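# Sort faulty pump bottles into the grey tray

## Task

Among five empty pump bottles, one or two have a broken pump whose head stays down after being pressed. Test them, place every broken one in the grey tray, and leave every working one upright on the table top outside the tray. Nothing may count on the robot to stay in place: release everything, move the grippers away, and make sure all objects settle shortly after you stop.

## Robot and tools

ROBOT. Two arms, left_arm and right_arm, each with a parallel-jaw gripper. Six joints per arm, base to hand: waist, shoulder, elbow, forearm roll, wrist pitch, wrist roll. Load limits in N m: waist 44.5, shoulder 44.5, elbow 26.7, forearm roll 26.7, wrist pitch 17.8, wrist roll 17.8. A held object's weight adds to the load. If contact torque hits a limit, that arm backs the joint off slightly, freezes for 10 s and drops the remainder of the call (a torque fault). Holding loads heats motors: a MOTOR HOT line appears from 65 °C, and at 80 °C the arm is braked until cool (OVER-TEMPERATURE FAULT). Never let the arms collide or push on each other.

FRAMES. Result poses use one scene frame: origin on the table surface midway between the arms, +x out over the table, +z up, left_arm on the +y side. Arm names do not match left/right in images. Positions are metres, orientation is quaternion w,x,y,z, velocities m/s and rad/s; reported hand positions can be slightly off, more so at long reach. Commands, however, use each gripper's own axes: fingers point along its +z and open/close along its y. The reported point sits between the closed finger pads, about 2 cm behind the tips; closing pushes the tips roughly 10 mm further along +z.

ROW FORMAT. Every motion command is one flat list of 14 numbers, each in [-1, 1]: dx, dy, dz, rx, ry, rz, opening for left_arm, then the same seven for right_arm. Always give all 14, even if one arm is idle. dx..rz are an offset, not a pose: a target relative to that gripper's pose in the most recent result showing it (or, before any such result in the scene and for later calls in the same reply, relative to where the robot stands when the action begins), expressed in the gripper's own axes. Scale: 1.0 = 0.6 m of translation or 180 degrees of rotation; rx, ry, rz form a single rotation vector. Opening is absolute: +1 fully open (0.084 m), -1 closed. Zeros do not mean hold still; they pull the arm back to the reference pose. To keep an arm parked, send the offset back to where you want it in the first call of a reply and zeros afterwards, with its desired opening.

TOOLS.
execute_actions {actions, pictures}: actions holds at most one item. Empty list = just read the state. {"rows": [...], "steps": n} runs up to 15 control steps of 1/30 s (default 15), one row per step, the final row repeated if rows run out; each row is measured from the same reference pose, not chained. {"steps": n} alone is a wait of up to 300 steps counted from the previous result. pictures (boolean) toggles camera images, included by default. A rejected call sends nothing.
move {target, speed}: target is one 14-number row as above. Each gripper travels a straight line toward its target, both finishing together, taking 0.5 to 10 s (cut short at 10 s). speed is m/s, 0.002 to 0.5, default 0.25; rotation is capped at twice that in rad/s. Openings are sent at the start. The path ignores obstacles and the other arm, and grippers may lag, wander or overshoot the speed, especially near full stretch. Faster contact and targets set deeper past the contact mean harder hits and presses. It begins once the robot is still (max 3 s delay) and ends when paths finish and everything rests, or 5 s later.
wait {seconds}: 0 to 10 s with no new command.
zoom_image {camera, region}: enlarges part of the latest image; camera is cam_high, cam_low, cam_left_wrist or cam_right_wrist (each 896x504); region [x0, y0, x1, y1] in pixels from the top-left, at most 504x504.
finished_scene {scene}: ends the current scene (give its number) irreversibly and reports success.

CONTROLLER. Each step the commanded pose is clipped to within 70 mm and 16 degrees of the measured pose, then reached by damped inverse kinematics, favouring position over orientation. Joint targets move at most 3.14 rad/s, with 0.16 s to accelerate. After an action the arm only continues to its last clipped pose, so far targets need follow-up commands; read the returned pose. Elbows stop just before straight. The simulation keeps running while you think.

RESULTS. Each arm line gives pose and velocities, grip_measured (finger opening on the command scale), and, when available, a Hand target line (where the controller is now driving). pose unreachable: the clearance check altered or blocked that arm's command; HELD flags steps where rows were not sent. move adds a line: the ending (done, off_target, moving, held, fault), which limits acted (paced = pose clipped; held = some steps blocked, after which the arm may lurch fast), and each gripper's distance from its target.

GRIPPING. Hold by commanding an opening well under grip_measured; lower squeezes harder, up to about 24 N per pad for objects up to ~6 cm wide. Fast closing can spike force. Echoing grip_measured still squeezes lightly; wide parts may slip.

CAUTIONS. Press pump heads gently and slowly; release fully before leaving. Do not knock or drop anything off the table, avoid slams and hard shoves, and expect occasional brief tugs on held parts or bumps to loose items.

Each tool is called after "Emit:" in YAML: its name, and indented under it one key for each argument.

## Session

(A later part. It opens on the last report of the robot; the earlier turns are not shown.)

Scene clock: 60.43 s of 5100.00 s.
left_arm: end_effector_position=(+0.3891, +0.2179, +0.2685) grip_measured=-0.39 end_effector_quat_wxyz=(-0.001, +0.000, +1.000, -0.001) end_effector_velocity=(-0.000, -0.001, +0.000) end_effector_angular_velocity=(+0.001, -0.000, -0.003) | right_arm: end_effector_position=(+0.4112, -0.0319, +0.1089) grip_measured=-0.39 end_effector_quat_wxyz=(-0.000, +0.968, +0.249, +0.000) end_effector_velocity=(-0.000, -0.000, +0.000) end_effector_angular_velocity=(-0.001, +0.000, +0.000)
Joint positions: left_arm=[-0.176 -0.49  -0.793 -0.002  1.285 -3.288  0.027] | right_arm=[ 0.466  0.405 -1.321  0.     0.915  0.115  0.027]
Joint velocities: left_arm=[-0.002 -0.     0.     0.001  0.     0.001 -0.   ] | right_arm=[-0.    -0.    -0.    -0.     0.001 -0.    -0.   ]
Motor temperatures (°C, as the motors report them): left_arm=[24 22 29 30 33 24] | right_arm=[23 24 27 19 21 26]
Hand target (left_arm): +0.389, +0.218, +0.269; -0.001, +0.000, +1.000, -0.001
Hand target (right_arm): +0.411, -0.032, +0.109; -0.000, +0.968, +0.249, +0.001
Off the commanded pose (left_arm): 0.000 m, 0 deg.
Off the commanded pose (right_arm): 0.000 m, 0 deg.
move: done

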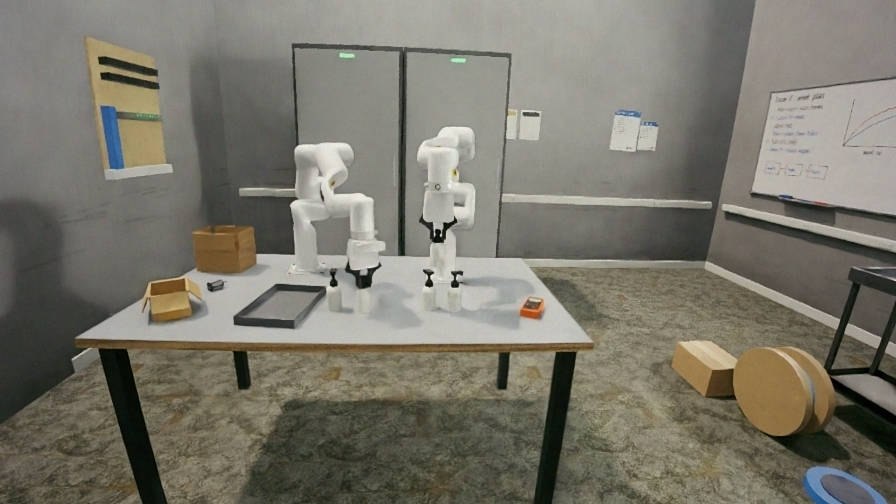

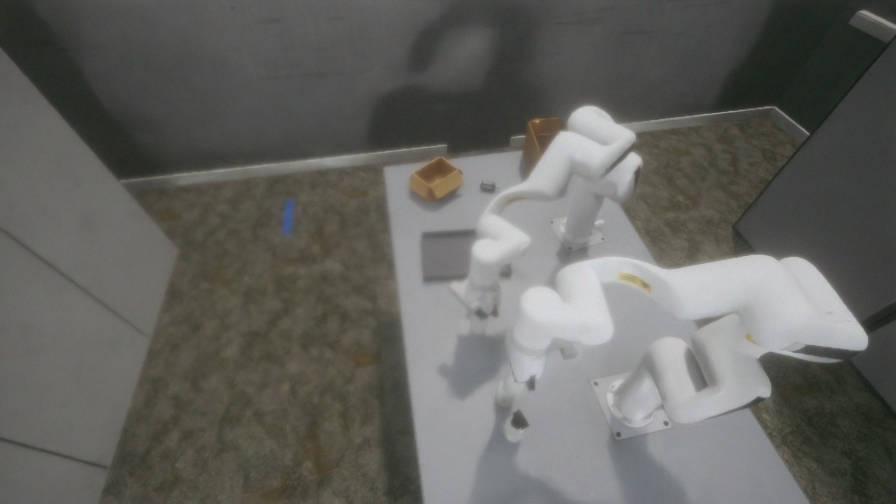

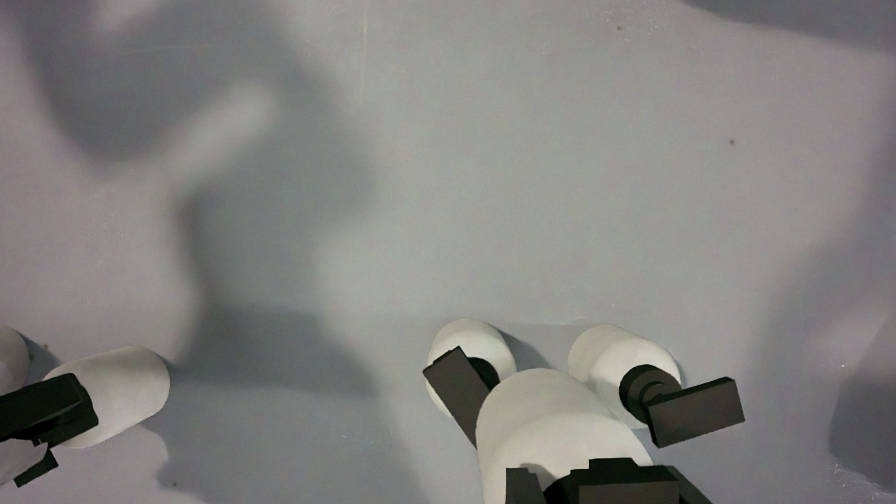

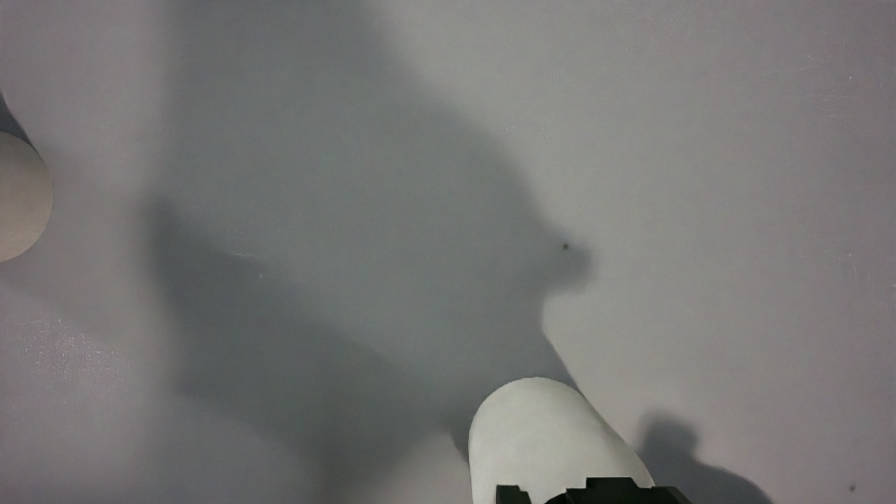

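Emit:
move:
  target: [0,0,0,0,0,0,-0.7,0,0,-0.27,0,0,0.16,-0.7]

Emit:
move:
  target: [0.1,-0.36,0,0,0,0,-0.7,0.1,0.5,0,0,0,0,-0.7]
  speed: 0.35

Emit:
move:
  target: [0,0,0,0,0,0,-0.7,0,0,0.253,0,0,0,-0.7]
  speed: 0.15

Scene clock: 65.17 s of 5100.00 s.
left_arm: end_effector_position=(+0.3891, +0.2179, +0.2685) grip_measured=-0.39 end_effector_quat_wxyz=(-0.001, +0.000, +1.000, -0.001) end_effector_velocity=(-0.000, +0.000, +0.001) end_effector_angular_velocity=(-0.001, -0.003, +0.001) | right_arm: end_effector_position=(+0.4113, -0.0324, +0.2702) grip_measured=-0.39 end_effector_quat_wxyz=(-0.000, +1.000, +0.000, +0.000) end_effector_velocity=(+0.001, +0.001, +0.007) end_effector_angular_velocity=(+0.002, -0.004, -0.008)
Joint positions: left_arm=[-0.176 -0.49  -0.793 -0.002  1.285 -3.288  0.027] | right_arm=[ 0.466  0.275 -1.61  -0.     1.334  0.617  0.027]
Joint velocities: left_arm=[ 0.001 -0.003  0.    -0.    -0.     0.    -0.   ] | right_arm=[ 0.     0.001 -0.02  -0.001  0.015  0.009 -0.   ]
Motor temperatures (°C, as the motors report them): left_arm=[24 22 29 30 33 24] | right_arm=[23 24 27 19 21 26]
Hand target (left_arm): +0.389, +0.218, +0.269; -0.001, +0.000, +1.000, -0.001
Hand target (right_arm): +0.411, -0.032, +0.271; -0.000, +1.000, +0.000, +0.001
Off the commanded pose (left_arm): 0.000 m, 0 deg.
Off the commanded pose (right_arm): 0.001 m, 0 deg.
After step 90, 0.17 s passed at rest.
move: done

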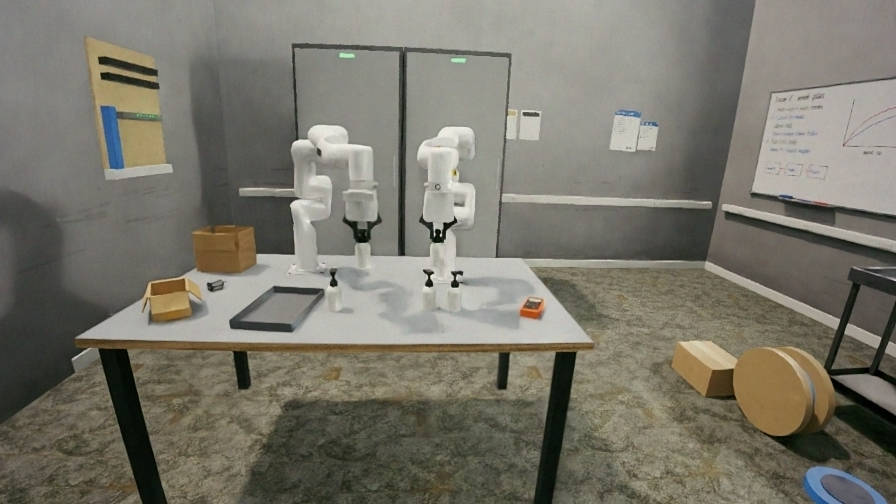

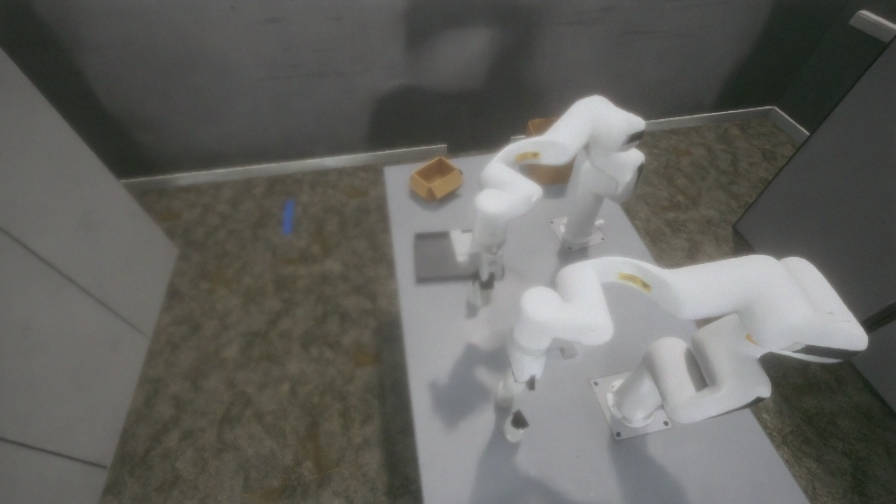

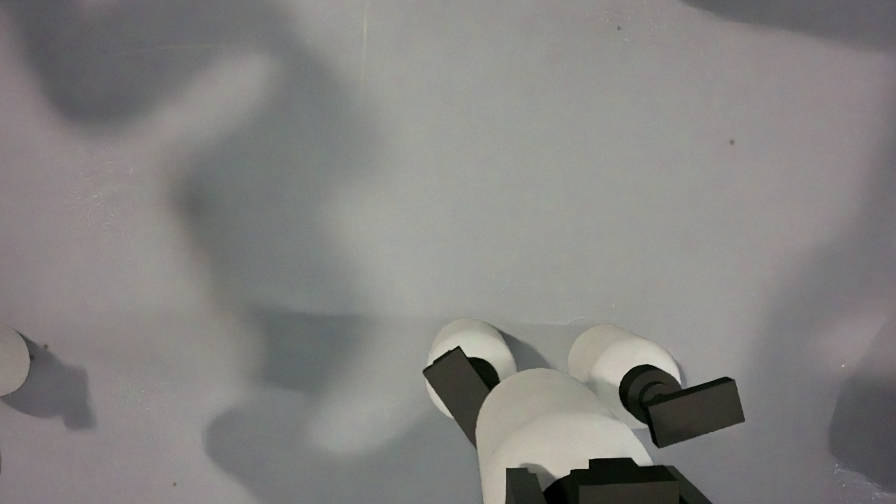

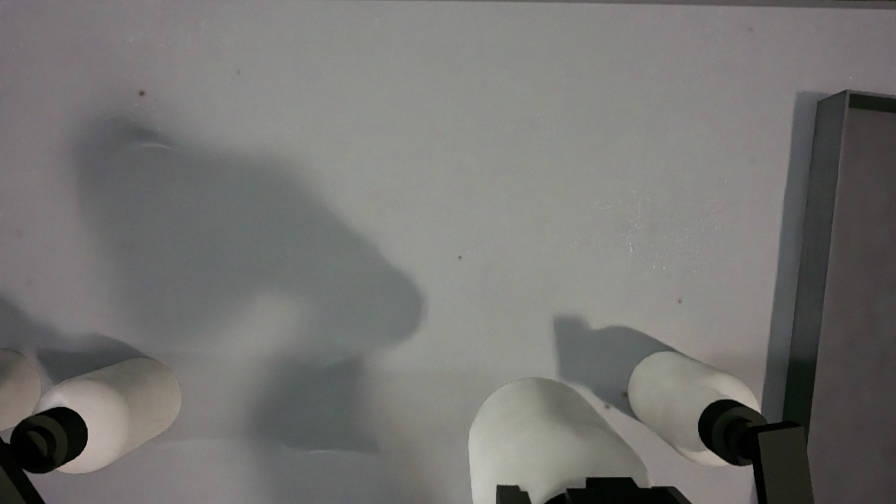

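Scene clock: 66.73 s of 5100.00 s.
left_arm: end_effector_position=(+0.3291, +0.0026, +0.2693) grip_measured=-0.39 end_effector_quat_wxyz=(-0.001, -0.000, +1.000, -0.001) end_effector_velocity=(-0.000, -0.002, -0.001) end_effector_angular_velocity=(+0.002, +0.001, -0.000) | right_arm: end_effector_position=(+0.4716, -0.3317, +0.2697) grip_measured=-0.39 end_effector_quat_wxyz=(+0.000, +1.000, +0.001, -0.000) end_effector_velocity=(+0.001, -0.003, +0.000) end_effector_angular_velocity=(+0.001, -0.000, -0.002)
Joint positions: left_arm=[-0.794 -0.335 -0.921 -0.002  1.256 -3.907  0.027] | right_arm=[-0.108  0.122 -1.408 -0.001  1.287  0.043  0.027]
Joint velocities: left_arm=[-0.005  0.007 -0.005  0.001  0.    -0.005 -0.   ] | right_arm=[-0.007  0.004 -0.005  0.001  0.001 -0.006  0.   ]
Motor temperatures (°C, as the motors report them): left_arm=[24 22 30 30 33 24] | right_arm=[23 24 27 19 21 26]
Hand target (left_arm): +0.329, +0.002, +0.269; -0.001, +0.000, +1.000, -0.000
Hand target (right_arm): +0.472, -0.332, +0.270; +0.000, +1.000, +0.001, -0.000
Off the commanded pose (left_arm): 0.001 m, 0 deg.
Off the commanded pose (right_arm): 0.001 m, 0 deg.
move: done; limits=paced

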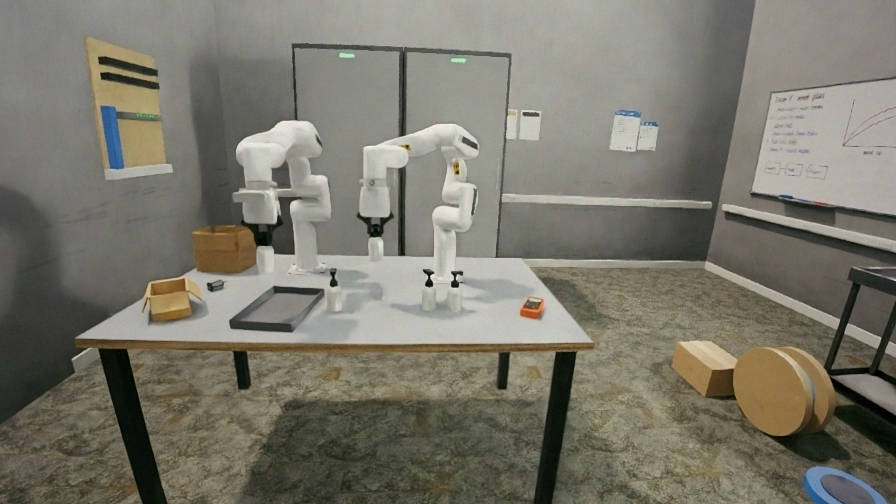

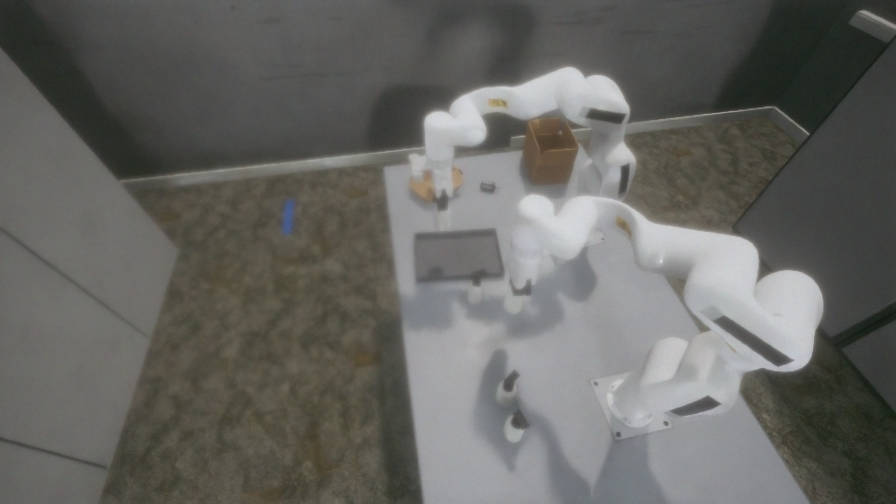

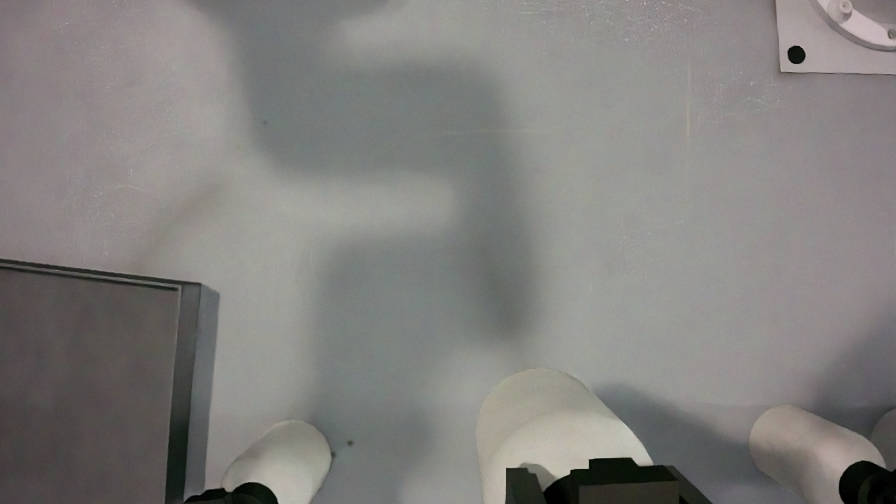

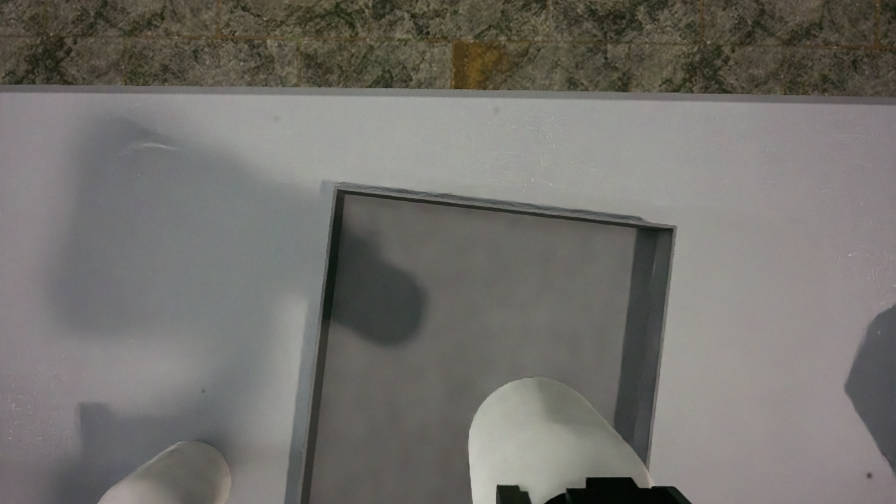

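Scene clock: 68.27 s of 5100.00 s.
left_arm: end_effector_position=(+0.3291, +0.0026, +0.2693) grip_measured=-0.39 end_effector_quat_wxyz=(-0.001, -0.000, +1.000, -0.001) end_effector_velocity=(+0.000, +0.000, -0.000) end_effector_angular_velocity=(+0.001, +0.001, -0.001) | right_arm: end_effector_position=(+0.4716, -0.3314, +0.1187) grip_measured=-0.39 end_effector_quat_wxyz=(+0.000, +1.000, +0.001, +0.000) end_effector_velocity=(-0.001, +0.000, -0.006) end_effector_angular_velocity=(+0.000, +0.006, -0.000)
Joint positions: left_arm=[-0.794 -0.335 -0.921 -0.002  1.256 -3.907  0.027] | right_arm=[-0.107  0.259 -1.139 -0.001  0.88   0.043  0.027]
Joint velocities: left_arm=[ 0.001  0.001 -0.001  0.     0.     0.002 -0.   ] | right_arm=[ 0.     0.009  0.005  0.001 -0.008 -0.    -0.   ]
Motor temperatures (°C, as the motors report them): left_arm=[24 22 30 30 33 24] | right_arm=[23 24 27 19 21 26]
Hand target (left_arm): +0.329, +0.003, +0.269; -0.001, -0.000, +1.000, -0.001
Hand target (right_arm): +0.471, -0.331, +0.118; +0.000, +1.000, +0.001, -0.000
Off the commanded pose (left_arm): 0.000 m, 0 deg.
Off the commanded pose (right_arm): 0.001 m, 0 deg.
move: done

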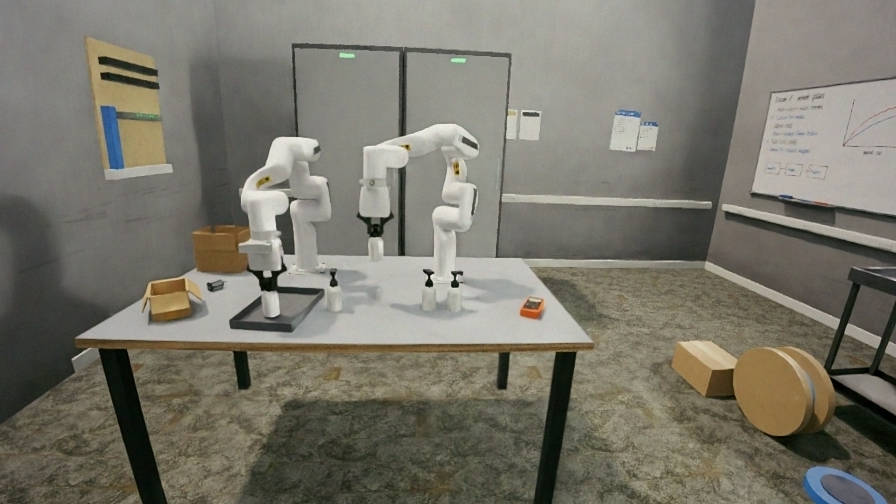

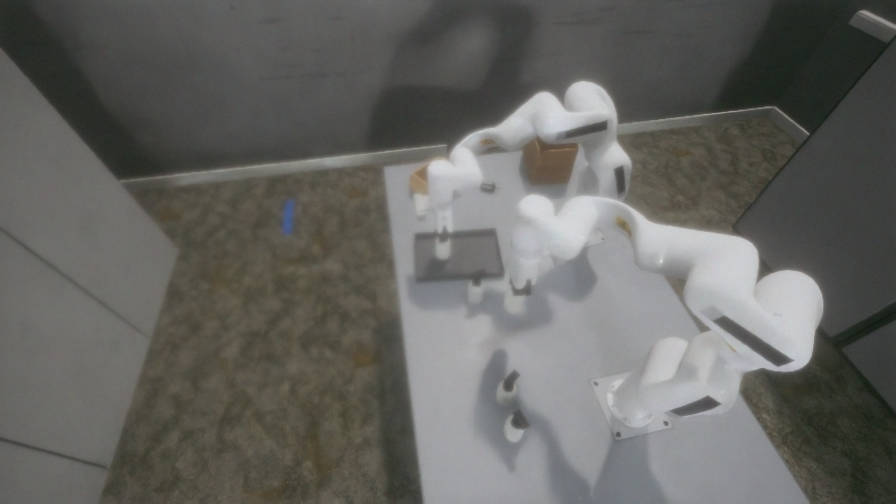

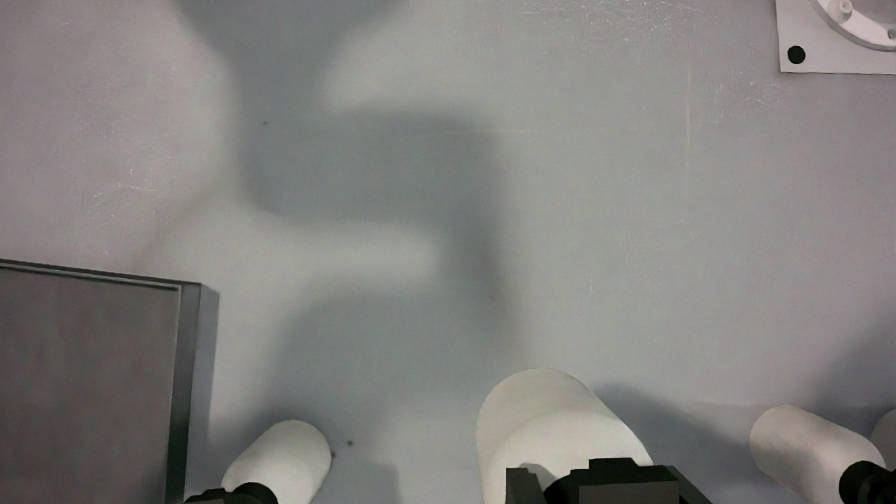

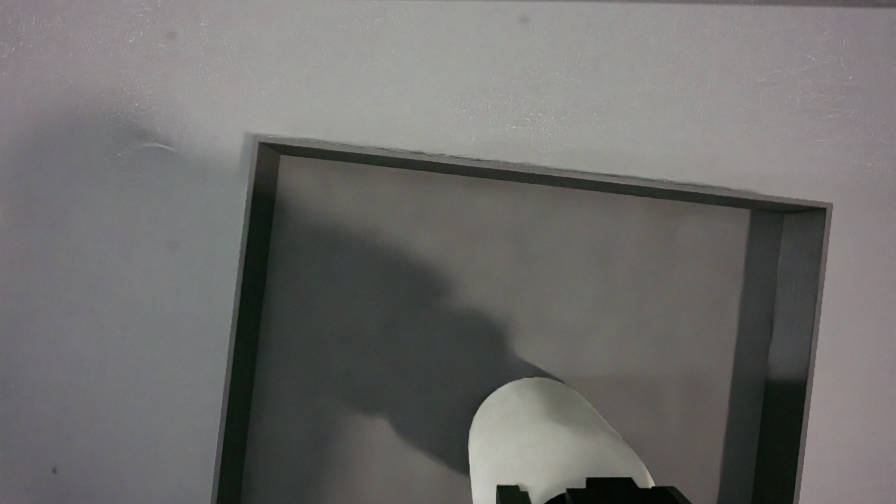

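The tray shifted toward +x, so I'll aim the left arm at x 0.345.

Emit:
move:
  target: [0,0,0,0,0,0,-0.7,0,0,0.0095,0,0,0,-0.7]
  speed: 0.02

Emit:
move:
  target: [0,0,0,0,0,0,-0.7,0,0,0,0,0,0,0.15]

Emit:
move:
  target: [0,0,0,0,0,0,-0.7,0,0,-0.15,0,0,0,0.15]

Emit:
move:
  target: [-0.027,-0.43,0,0,0,0,-0.7,-0.42,0.57,-0.13,0,0,0,0.15]
  speed: 0.3

Scene clock: 73.27 s of 5100.00 s.
left_arm: end_effector_position=(+0.3291, +0.0026, +0.2693) grip_measured=-0.39 end_effector_quat_wxyz=(-0.001, -0.000, +1.000, -0.001) end_effector_velocity=(-0.000, -0.000, +0.000) end_effector_angular_velocity=(-0.001, -0.001, -0.001) | right_arm: end_effector_position=(+0.4716, -0.3314, +0.1131) grip_measured=-0.39 end_effector_quat_wxyz=(+0.000, +1.000, +0.001, +0.000) end_effector_velocity=(+0.001, +0.000, -0.001) end_effector_angular_velocity=(+0.000, -0.003, -0.000)
Joint positions: left_arm=[-0.794 -0.335 -0.921 -0.002  1.256 -3.907  0.027] | right_arm=[-0.107  0.267 -1.134 -0.001  0.866  0.043  0.027]
Joint velocities: left_arm=[-0.    -0.001  0.     0.     0.     0.001  0.   ] | right_arm=[-0.     0.003  0.001  0.    -0.007  0.     0.   ]
Motor temperatures (°C, as the motors report them): left_arm=[24 22 30 30 33 24] | right_arm=[23 24 27 19 21 26]
Hand target (left_arm): +0.329, +0.003, +0.269; -0.001, -0.000, +1.000, -0.001
Hand target (right_arm): +0.472, -0.331, +0.113; +0.000, +1.000, +0.001, +0.000
Off the commanded pose (left_arm): 0.000 m, 0 deg.
Off the commanded pose (right_arm): 0.000 m, 0 deg.
After step 90, 1.30 s passed at rest.
move: done

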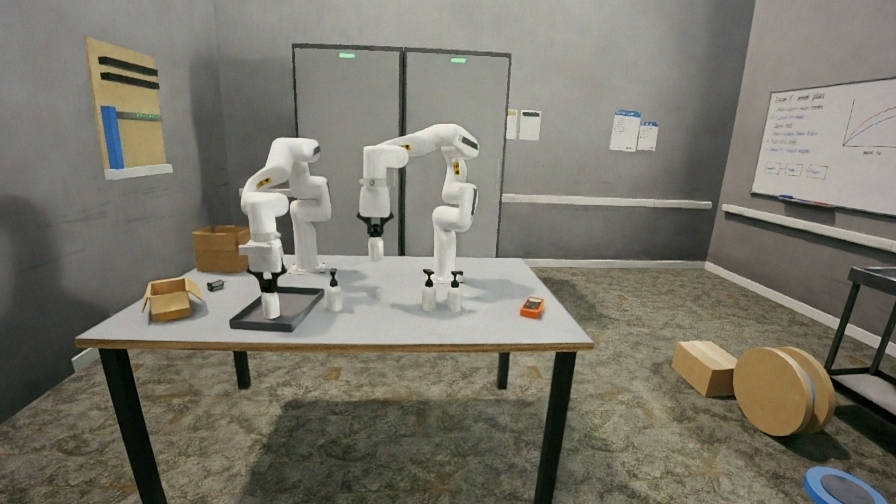

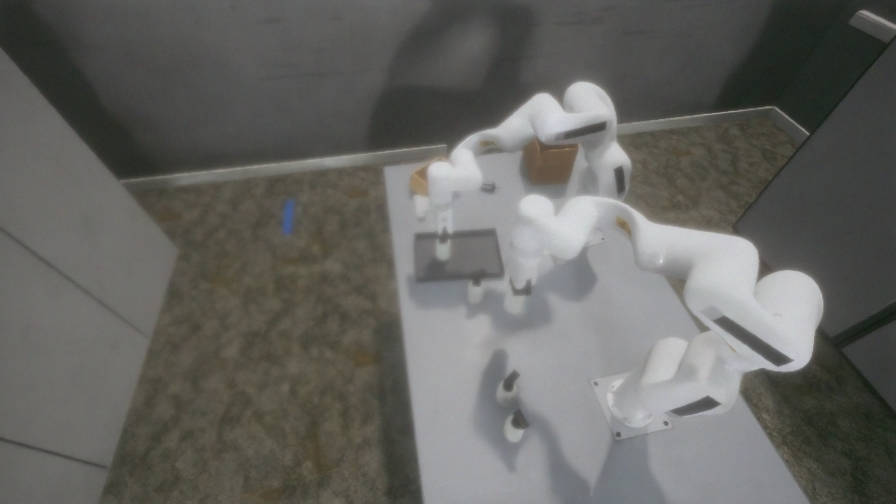

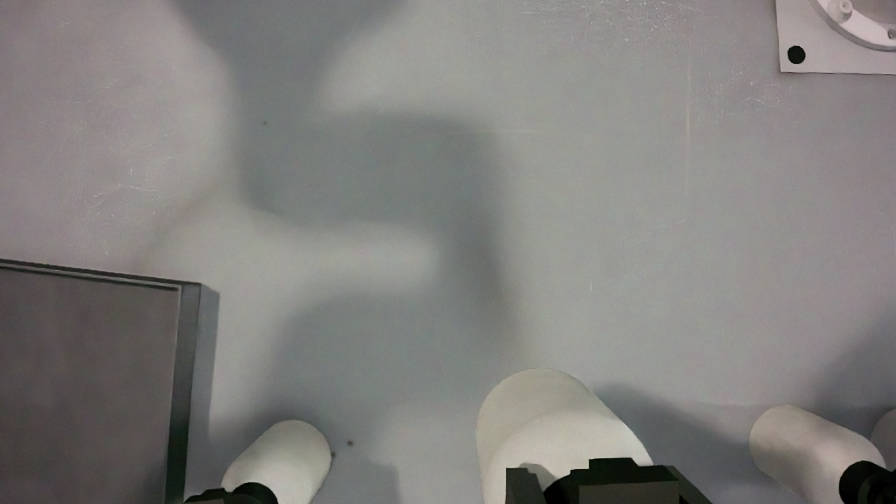

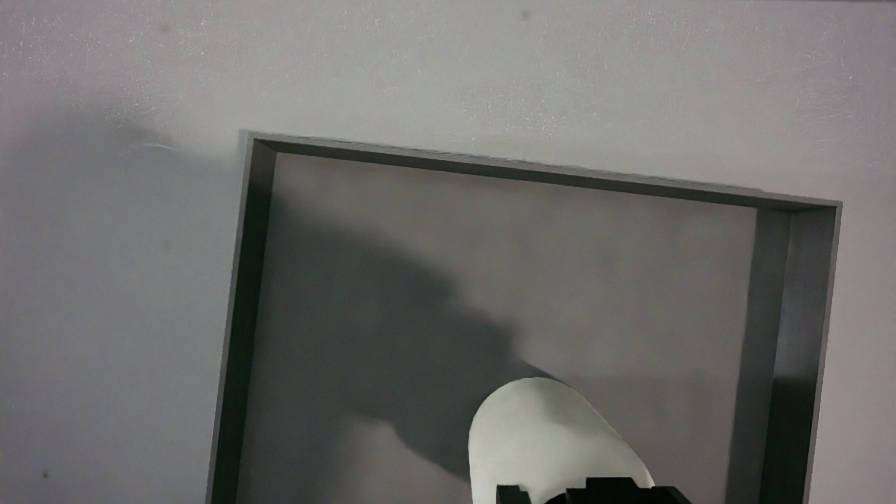

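Scene clock: 73.77 s of 5100.00 s.
left_arm: end_effector_position=(+0.3291, +0.0026, +0.2693) grip_measured=-0.39 end_effector_quat_wxyz=(-0.001, -0.000, +1.000, -0.001) end_effector_velocity=(-0.001, -0.001, -0.000) end_effector_angular_velocity=(+0.001, +0.000, -0.002) | right_arm: end_effector_position=(+0.4716, -0.3314, +0.1131) grip_measured=+0.14 end_effector_quat_wxyz=(+0.000, +1.000, +0.001, +0.000) end_effector_velocity=(-0.000, +0.000, +0.000) end_effector_angular_velocity=(+0.000, +0.001, -0.000)
Joint positions: left_arm=[-0.794 -0.335 -0.921 -0.002  1.256 -3.907  0.027] | right_arm=[-0.107  0.267 -1.134 -0.001  0.866  0.043  0.05 ]
Joint velocities: left_arm=[-0.003  0.001  0.     0.    -0.001 -0.001 -0.   ] | right_arm=[ 0.    -0.001  0.     0.     0.001  0.     0.   ]
Motor temperatures (°C, as the motors report them): left_arm=[24 22 30 30 33 24] | right_arm=[23 24 27 19 21 26]
Hand target (left_arm): +0.329, +0.003, +0.269; -0.001, -0.000, +1.000, -0.001
Hand target (right_arm): +0.472, -0.331, +0.113; +0.000, +1.000, +0.001, +0.000
Off the commanded pose (left_arm): 0.000 m, 0 deg.
Off the commanded pose (right_arm): 0.000 m, 0 deg.
move: done

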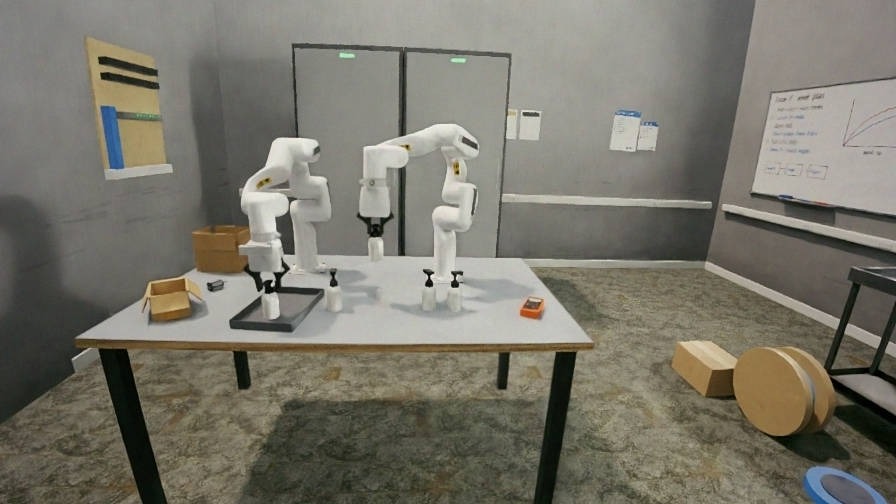

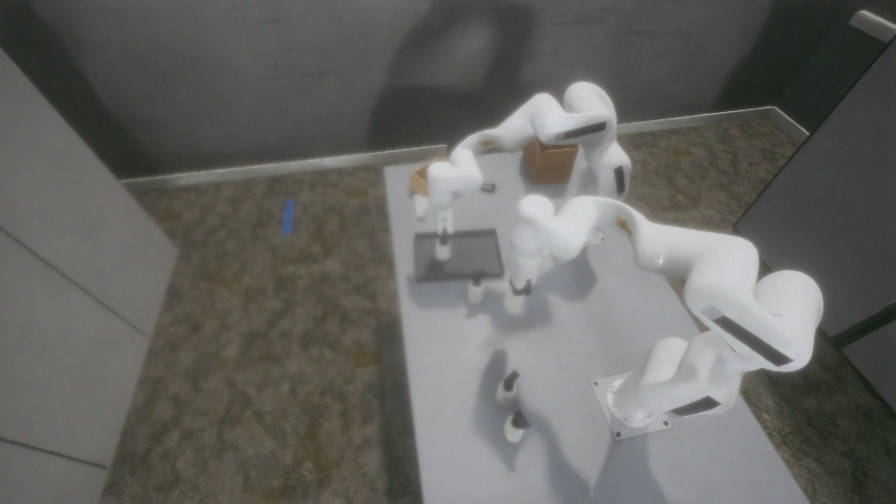

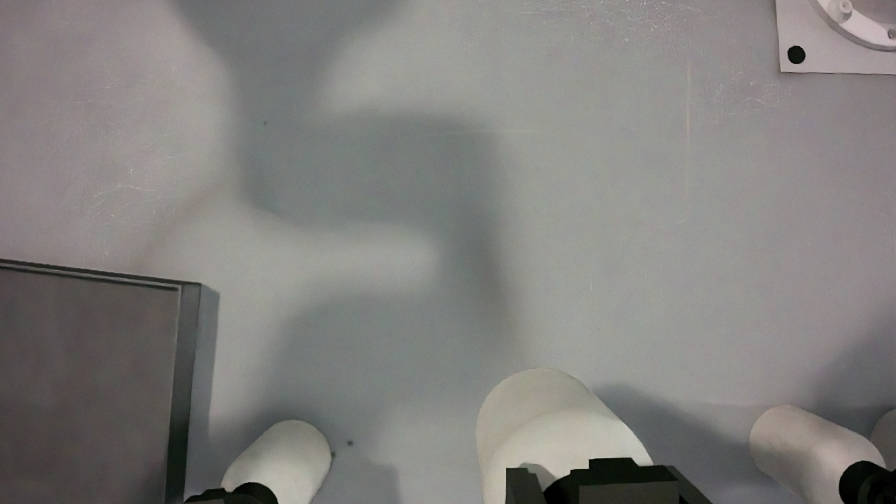

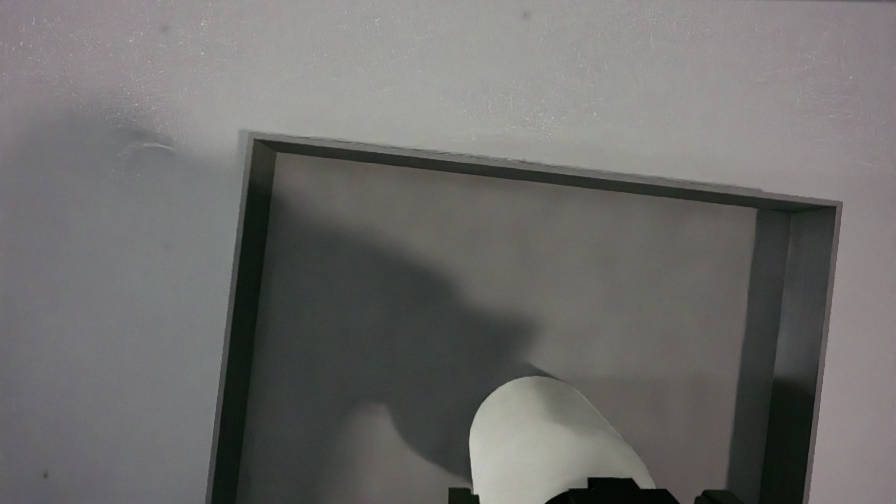

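Scene clock: 74.80 s of 5100.00 s.
left_arm: end_effector_position=(+0.3291, +0.0026, +0.2693) grip_measured=-0.39 end_effector_quat_wxyz=(-0.001, -0.000, +1.000, -0.001) end_effector_velocity=(-0.000, -0.000, -0.001) end_effector_angular_velocity=(+0.001, +0.002, +0.000) | right_arm: end_effector_position=(+0.4715, -0.3316, +0.2026) grip_measured=+0.14 end_effector_quat_wxyz=(+0.000, +1.000, +0.001, -0.000) end_effector_velocity=(+0.001, +0.000, +0.004) end_effector_angular_velocity=(+0.001, -0.005, +0.000)
Joint positions: left_arm=[-0.794 -0.335 -0.921 -0.002  1.256 -3.907  0.027] | right_arm=[-0.107  0.157 -1.26  -0.001  1.102  0.043  0.05 ]
Joint velocities: left_arm=[-0.001  0.002 -0.    -0.     0.    -0.001 -0.   ] | right_arm=[ 0.    -0.003 -0.007  0.001  0.004 -0.    -0.   ]
Motor temperatures (°C, as the motors report them): left_arm=[24 22 30 30 33 24] | right_arm=[23 24 27 19 21 26]
Hand target (left_arm): +0.329, +0.003, +0.269; -0.001, -0.000, +1.000, -0.001
Hand target (right_arm): +0.472, -0.332, +0.203; +0.000, +1.000, +0.001, +0.000
Off the commanded pose (left_arm): 0.000 m, 0 deg.
Off the commanded pose (right_arm): 0.001 m, 0 deg.
move: done

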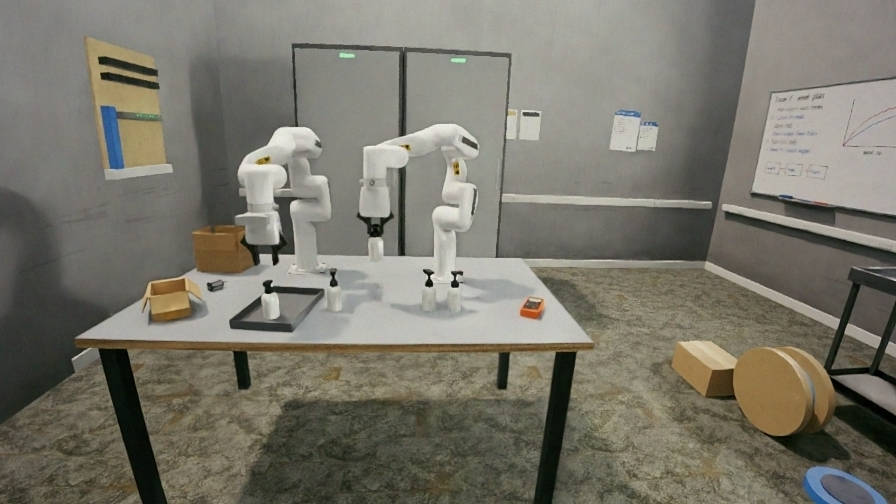

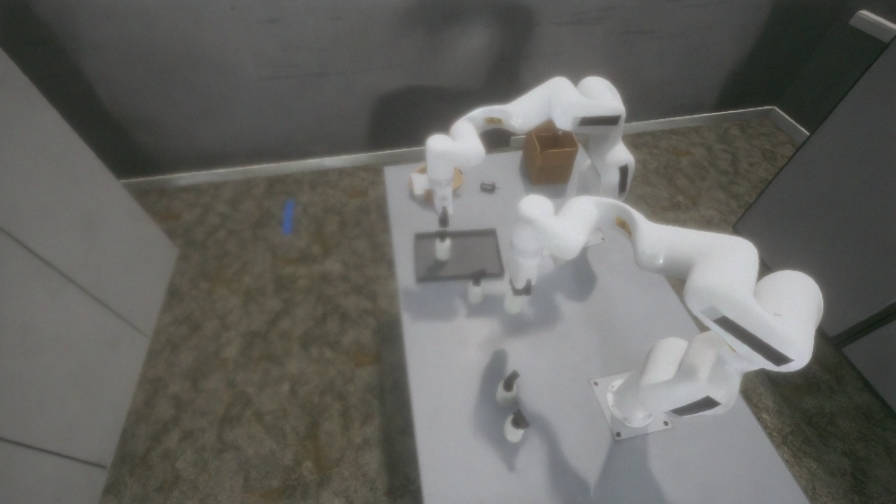

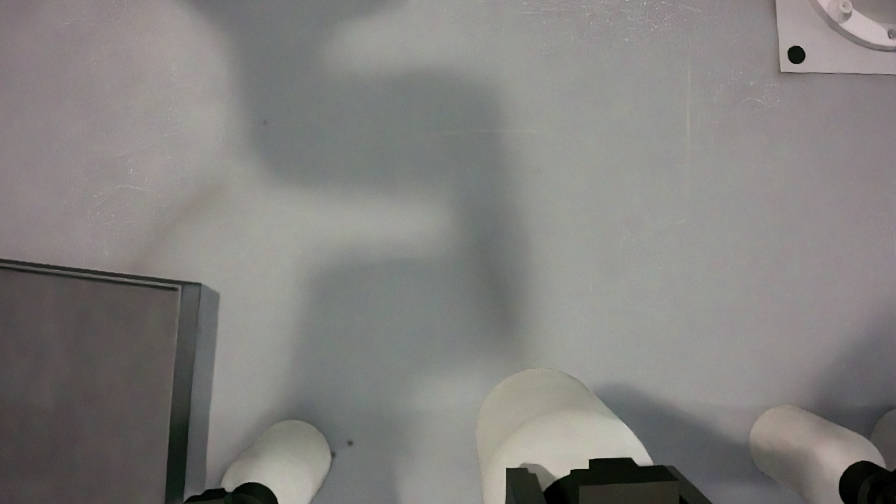

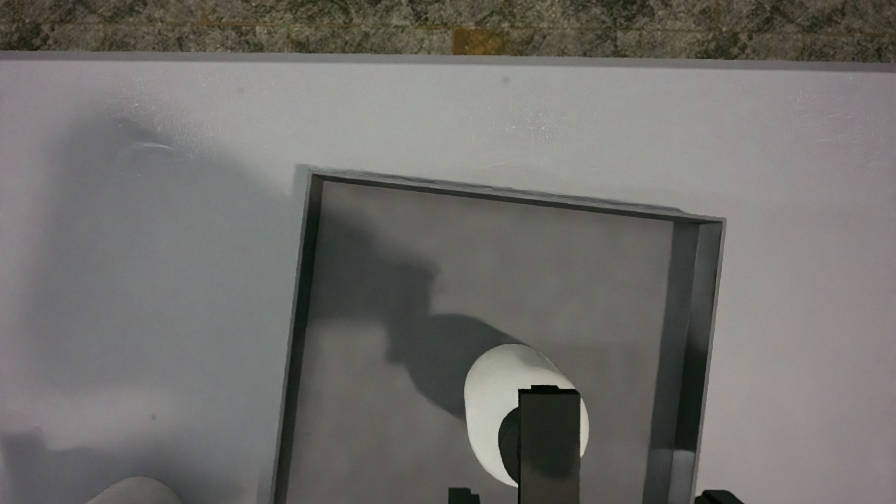

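Scene clock: 76.90 s of 5100.00 s.
left_arm: end_effector_position=(+0.3451, -0.2551, +0.2705) grip_measured=-0.39 end_effector_quat_wxyz=(-0.000, -0.000, +1.000, -0.001) end_effector_velocity=(-0.000, -0.002, +0.001) end_effector_angular_velocity=(+0.005, +0.003, -0.000) | right_arm: end_effector_position=(+0.2204, -0.6738, +0.2803) grip_measured=+0.14 end_effector_quat_wxyz=(+0.001, +1.000, +0.001, -0.001) end_effector_velocity=(-0.001, -0.003, +0.001) end_effector_angular_velocity=(+0.001, -0.002, -0.001)
Joint positions: left_arm=[-1.09   0.451 -1.862 -0.001  1.41  -4.204  0.027] | right_arm=[-1.034 -0.23  -1.048 -0.003  1.279 -0.883  0.05 ]
Joint velocities: left_arm=[-0.001  0.014 -0.025  0.     0.017 -0.001 -0.   ] | right_arm=[-0.007  0.005 -0.008  0.002  0.003 -0.007  0.   ]
Motor temperatures (°C, as the motors report them): left_arm=[24 22 30 30 34 24] | right_arm=[23 24 27 19 21 26]
Hand target (left_arm): +0.345, -0.255, +0.270; -0.000, -0.000, +1.000, -0.001
Hand target (right_arm): +0.220, -0.674, +0.280; +0.001, +1.000, +0.001, -0.001
Off the commanded pose (left_arm): 0.001 m, 0 deg.
Off the commanded pose (right_arm): 0.001 m, 0 deg.
move: done

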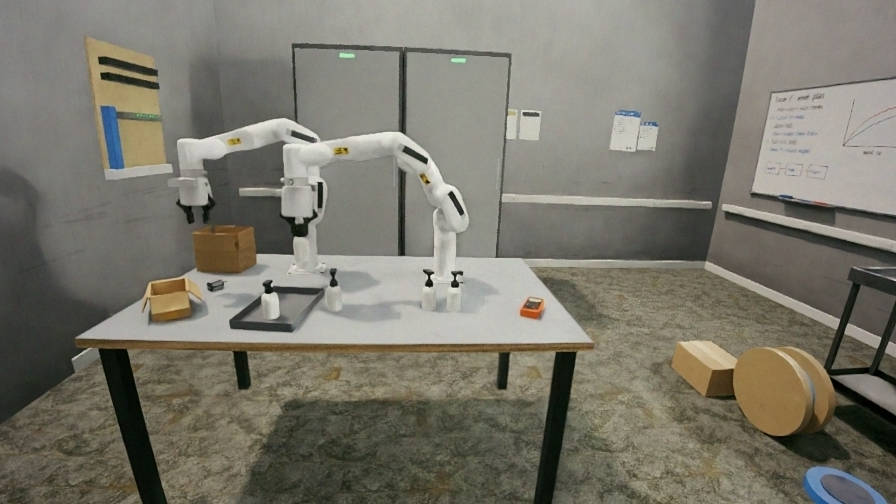

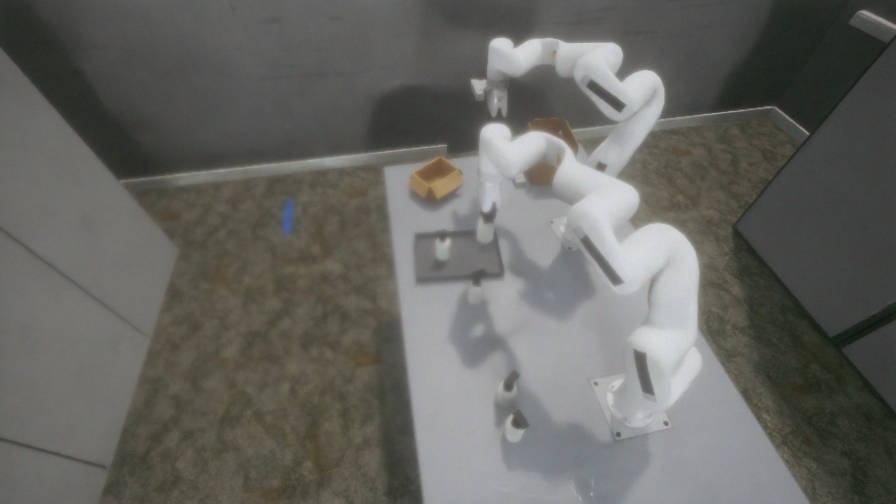

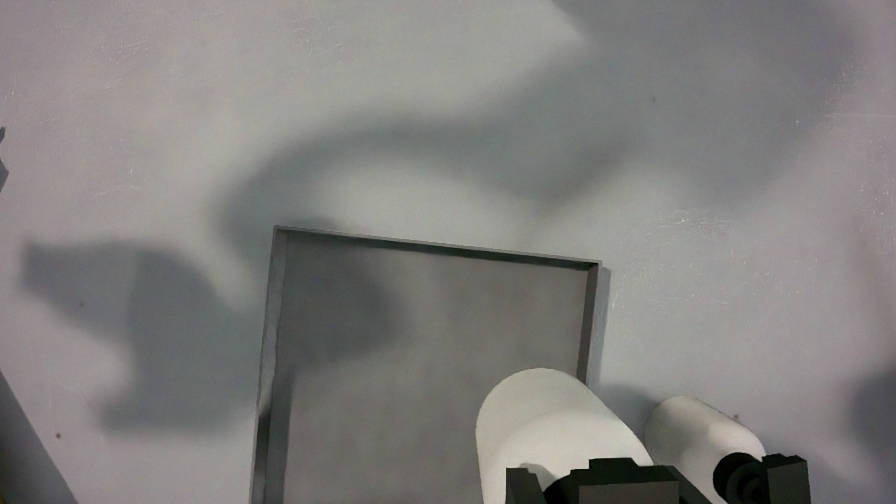

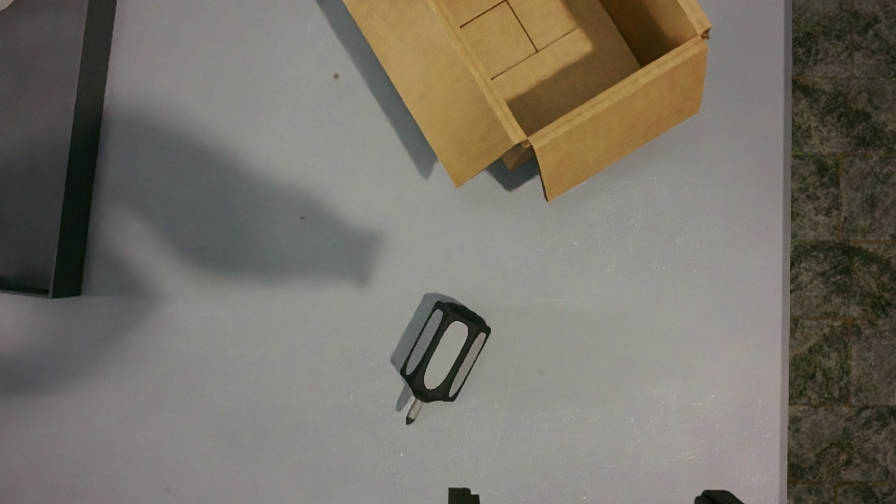

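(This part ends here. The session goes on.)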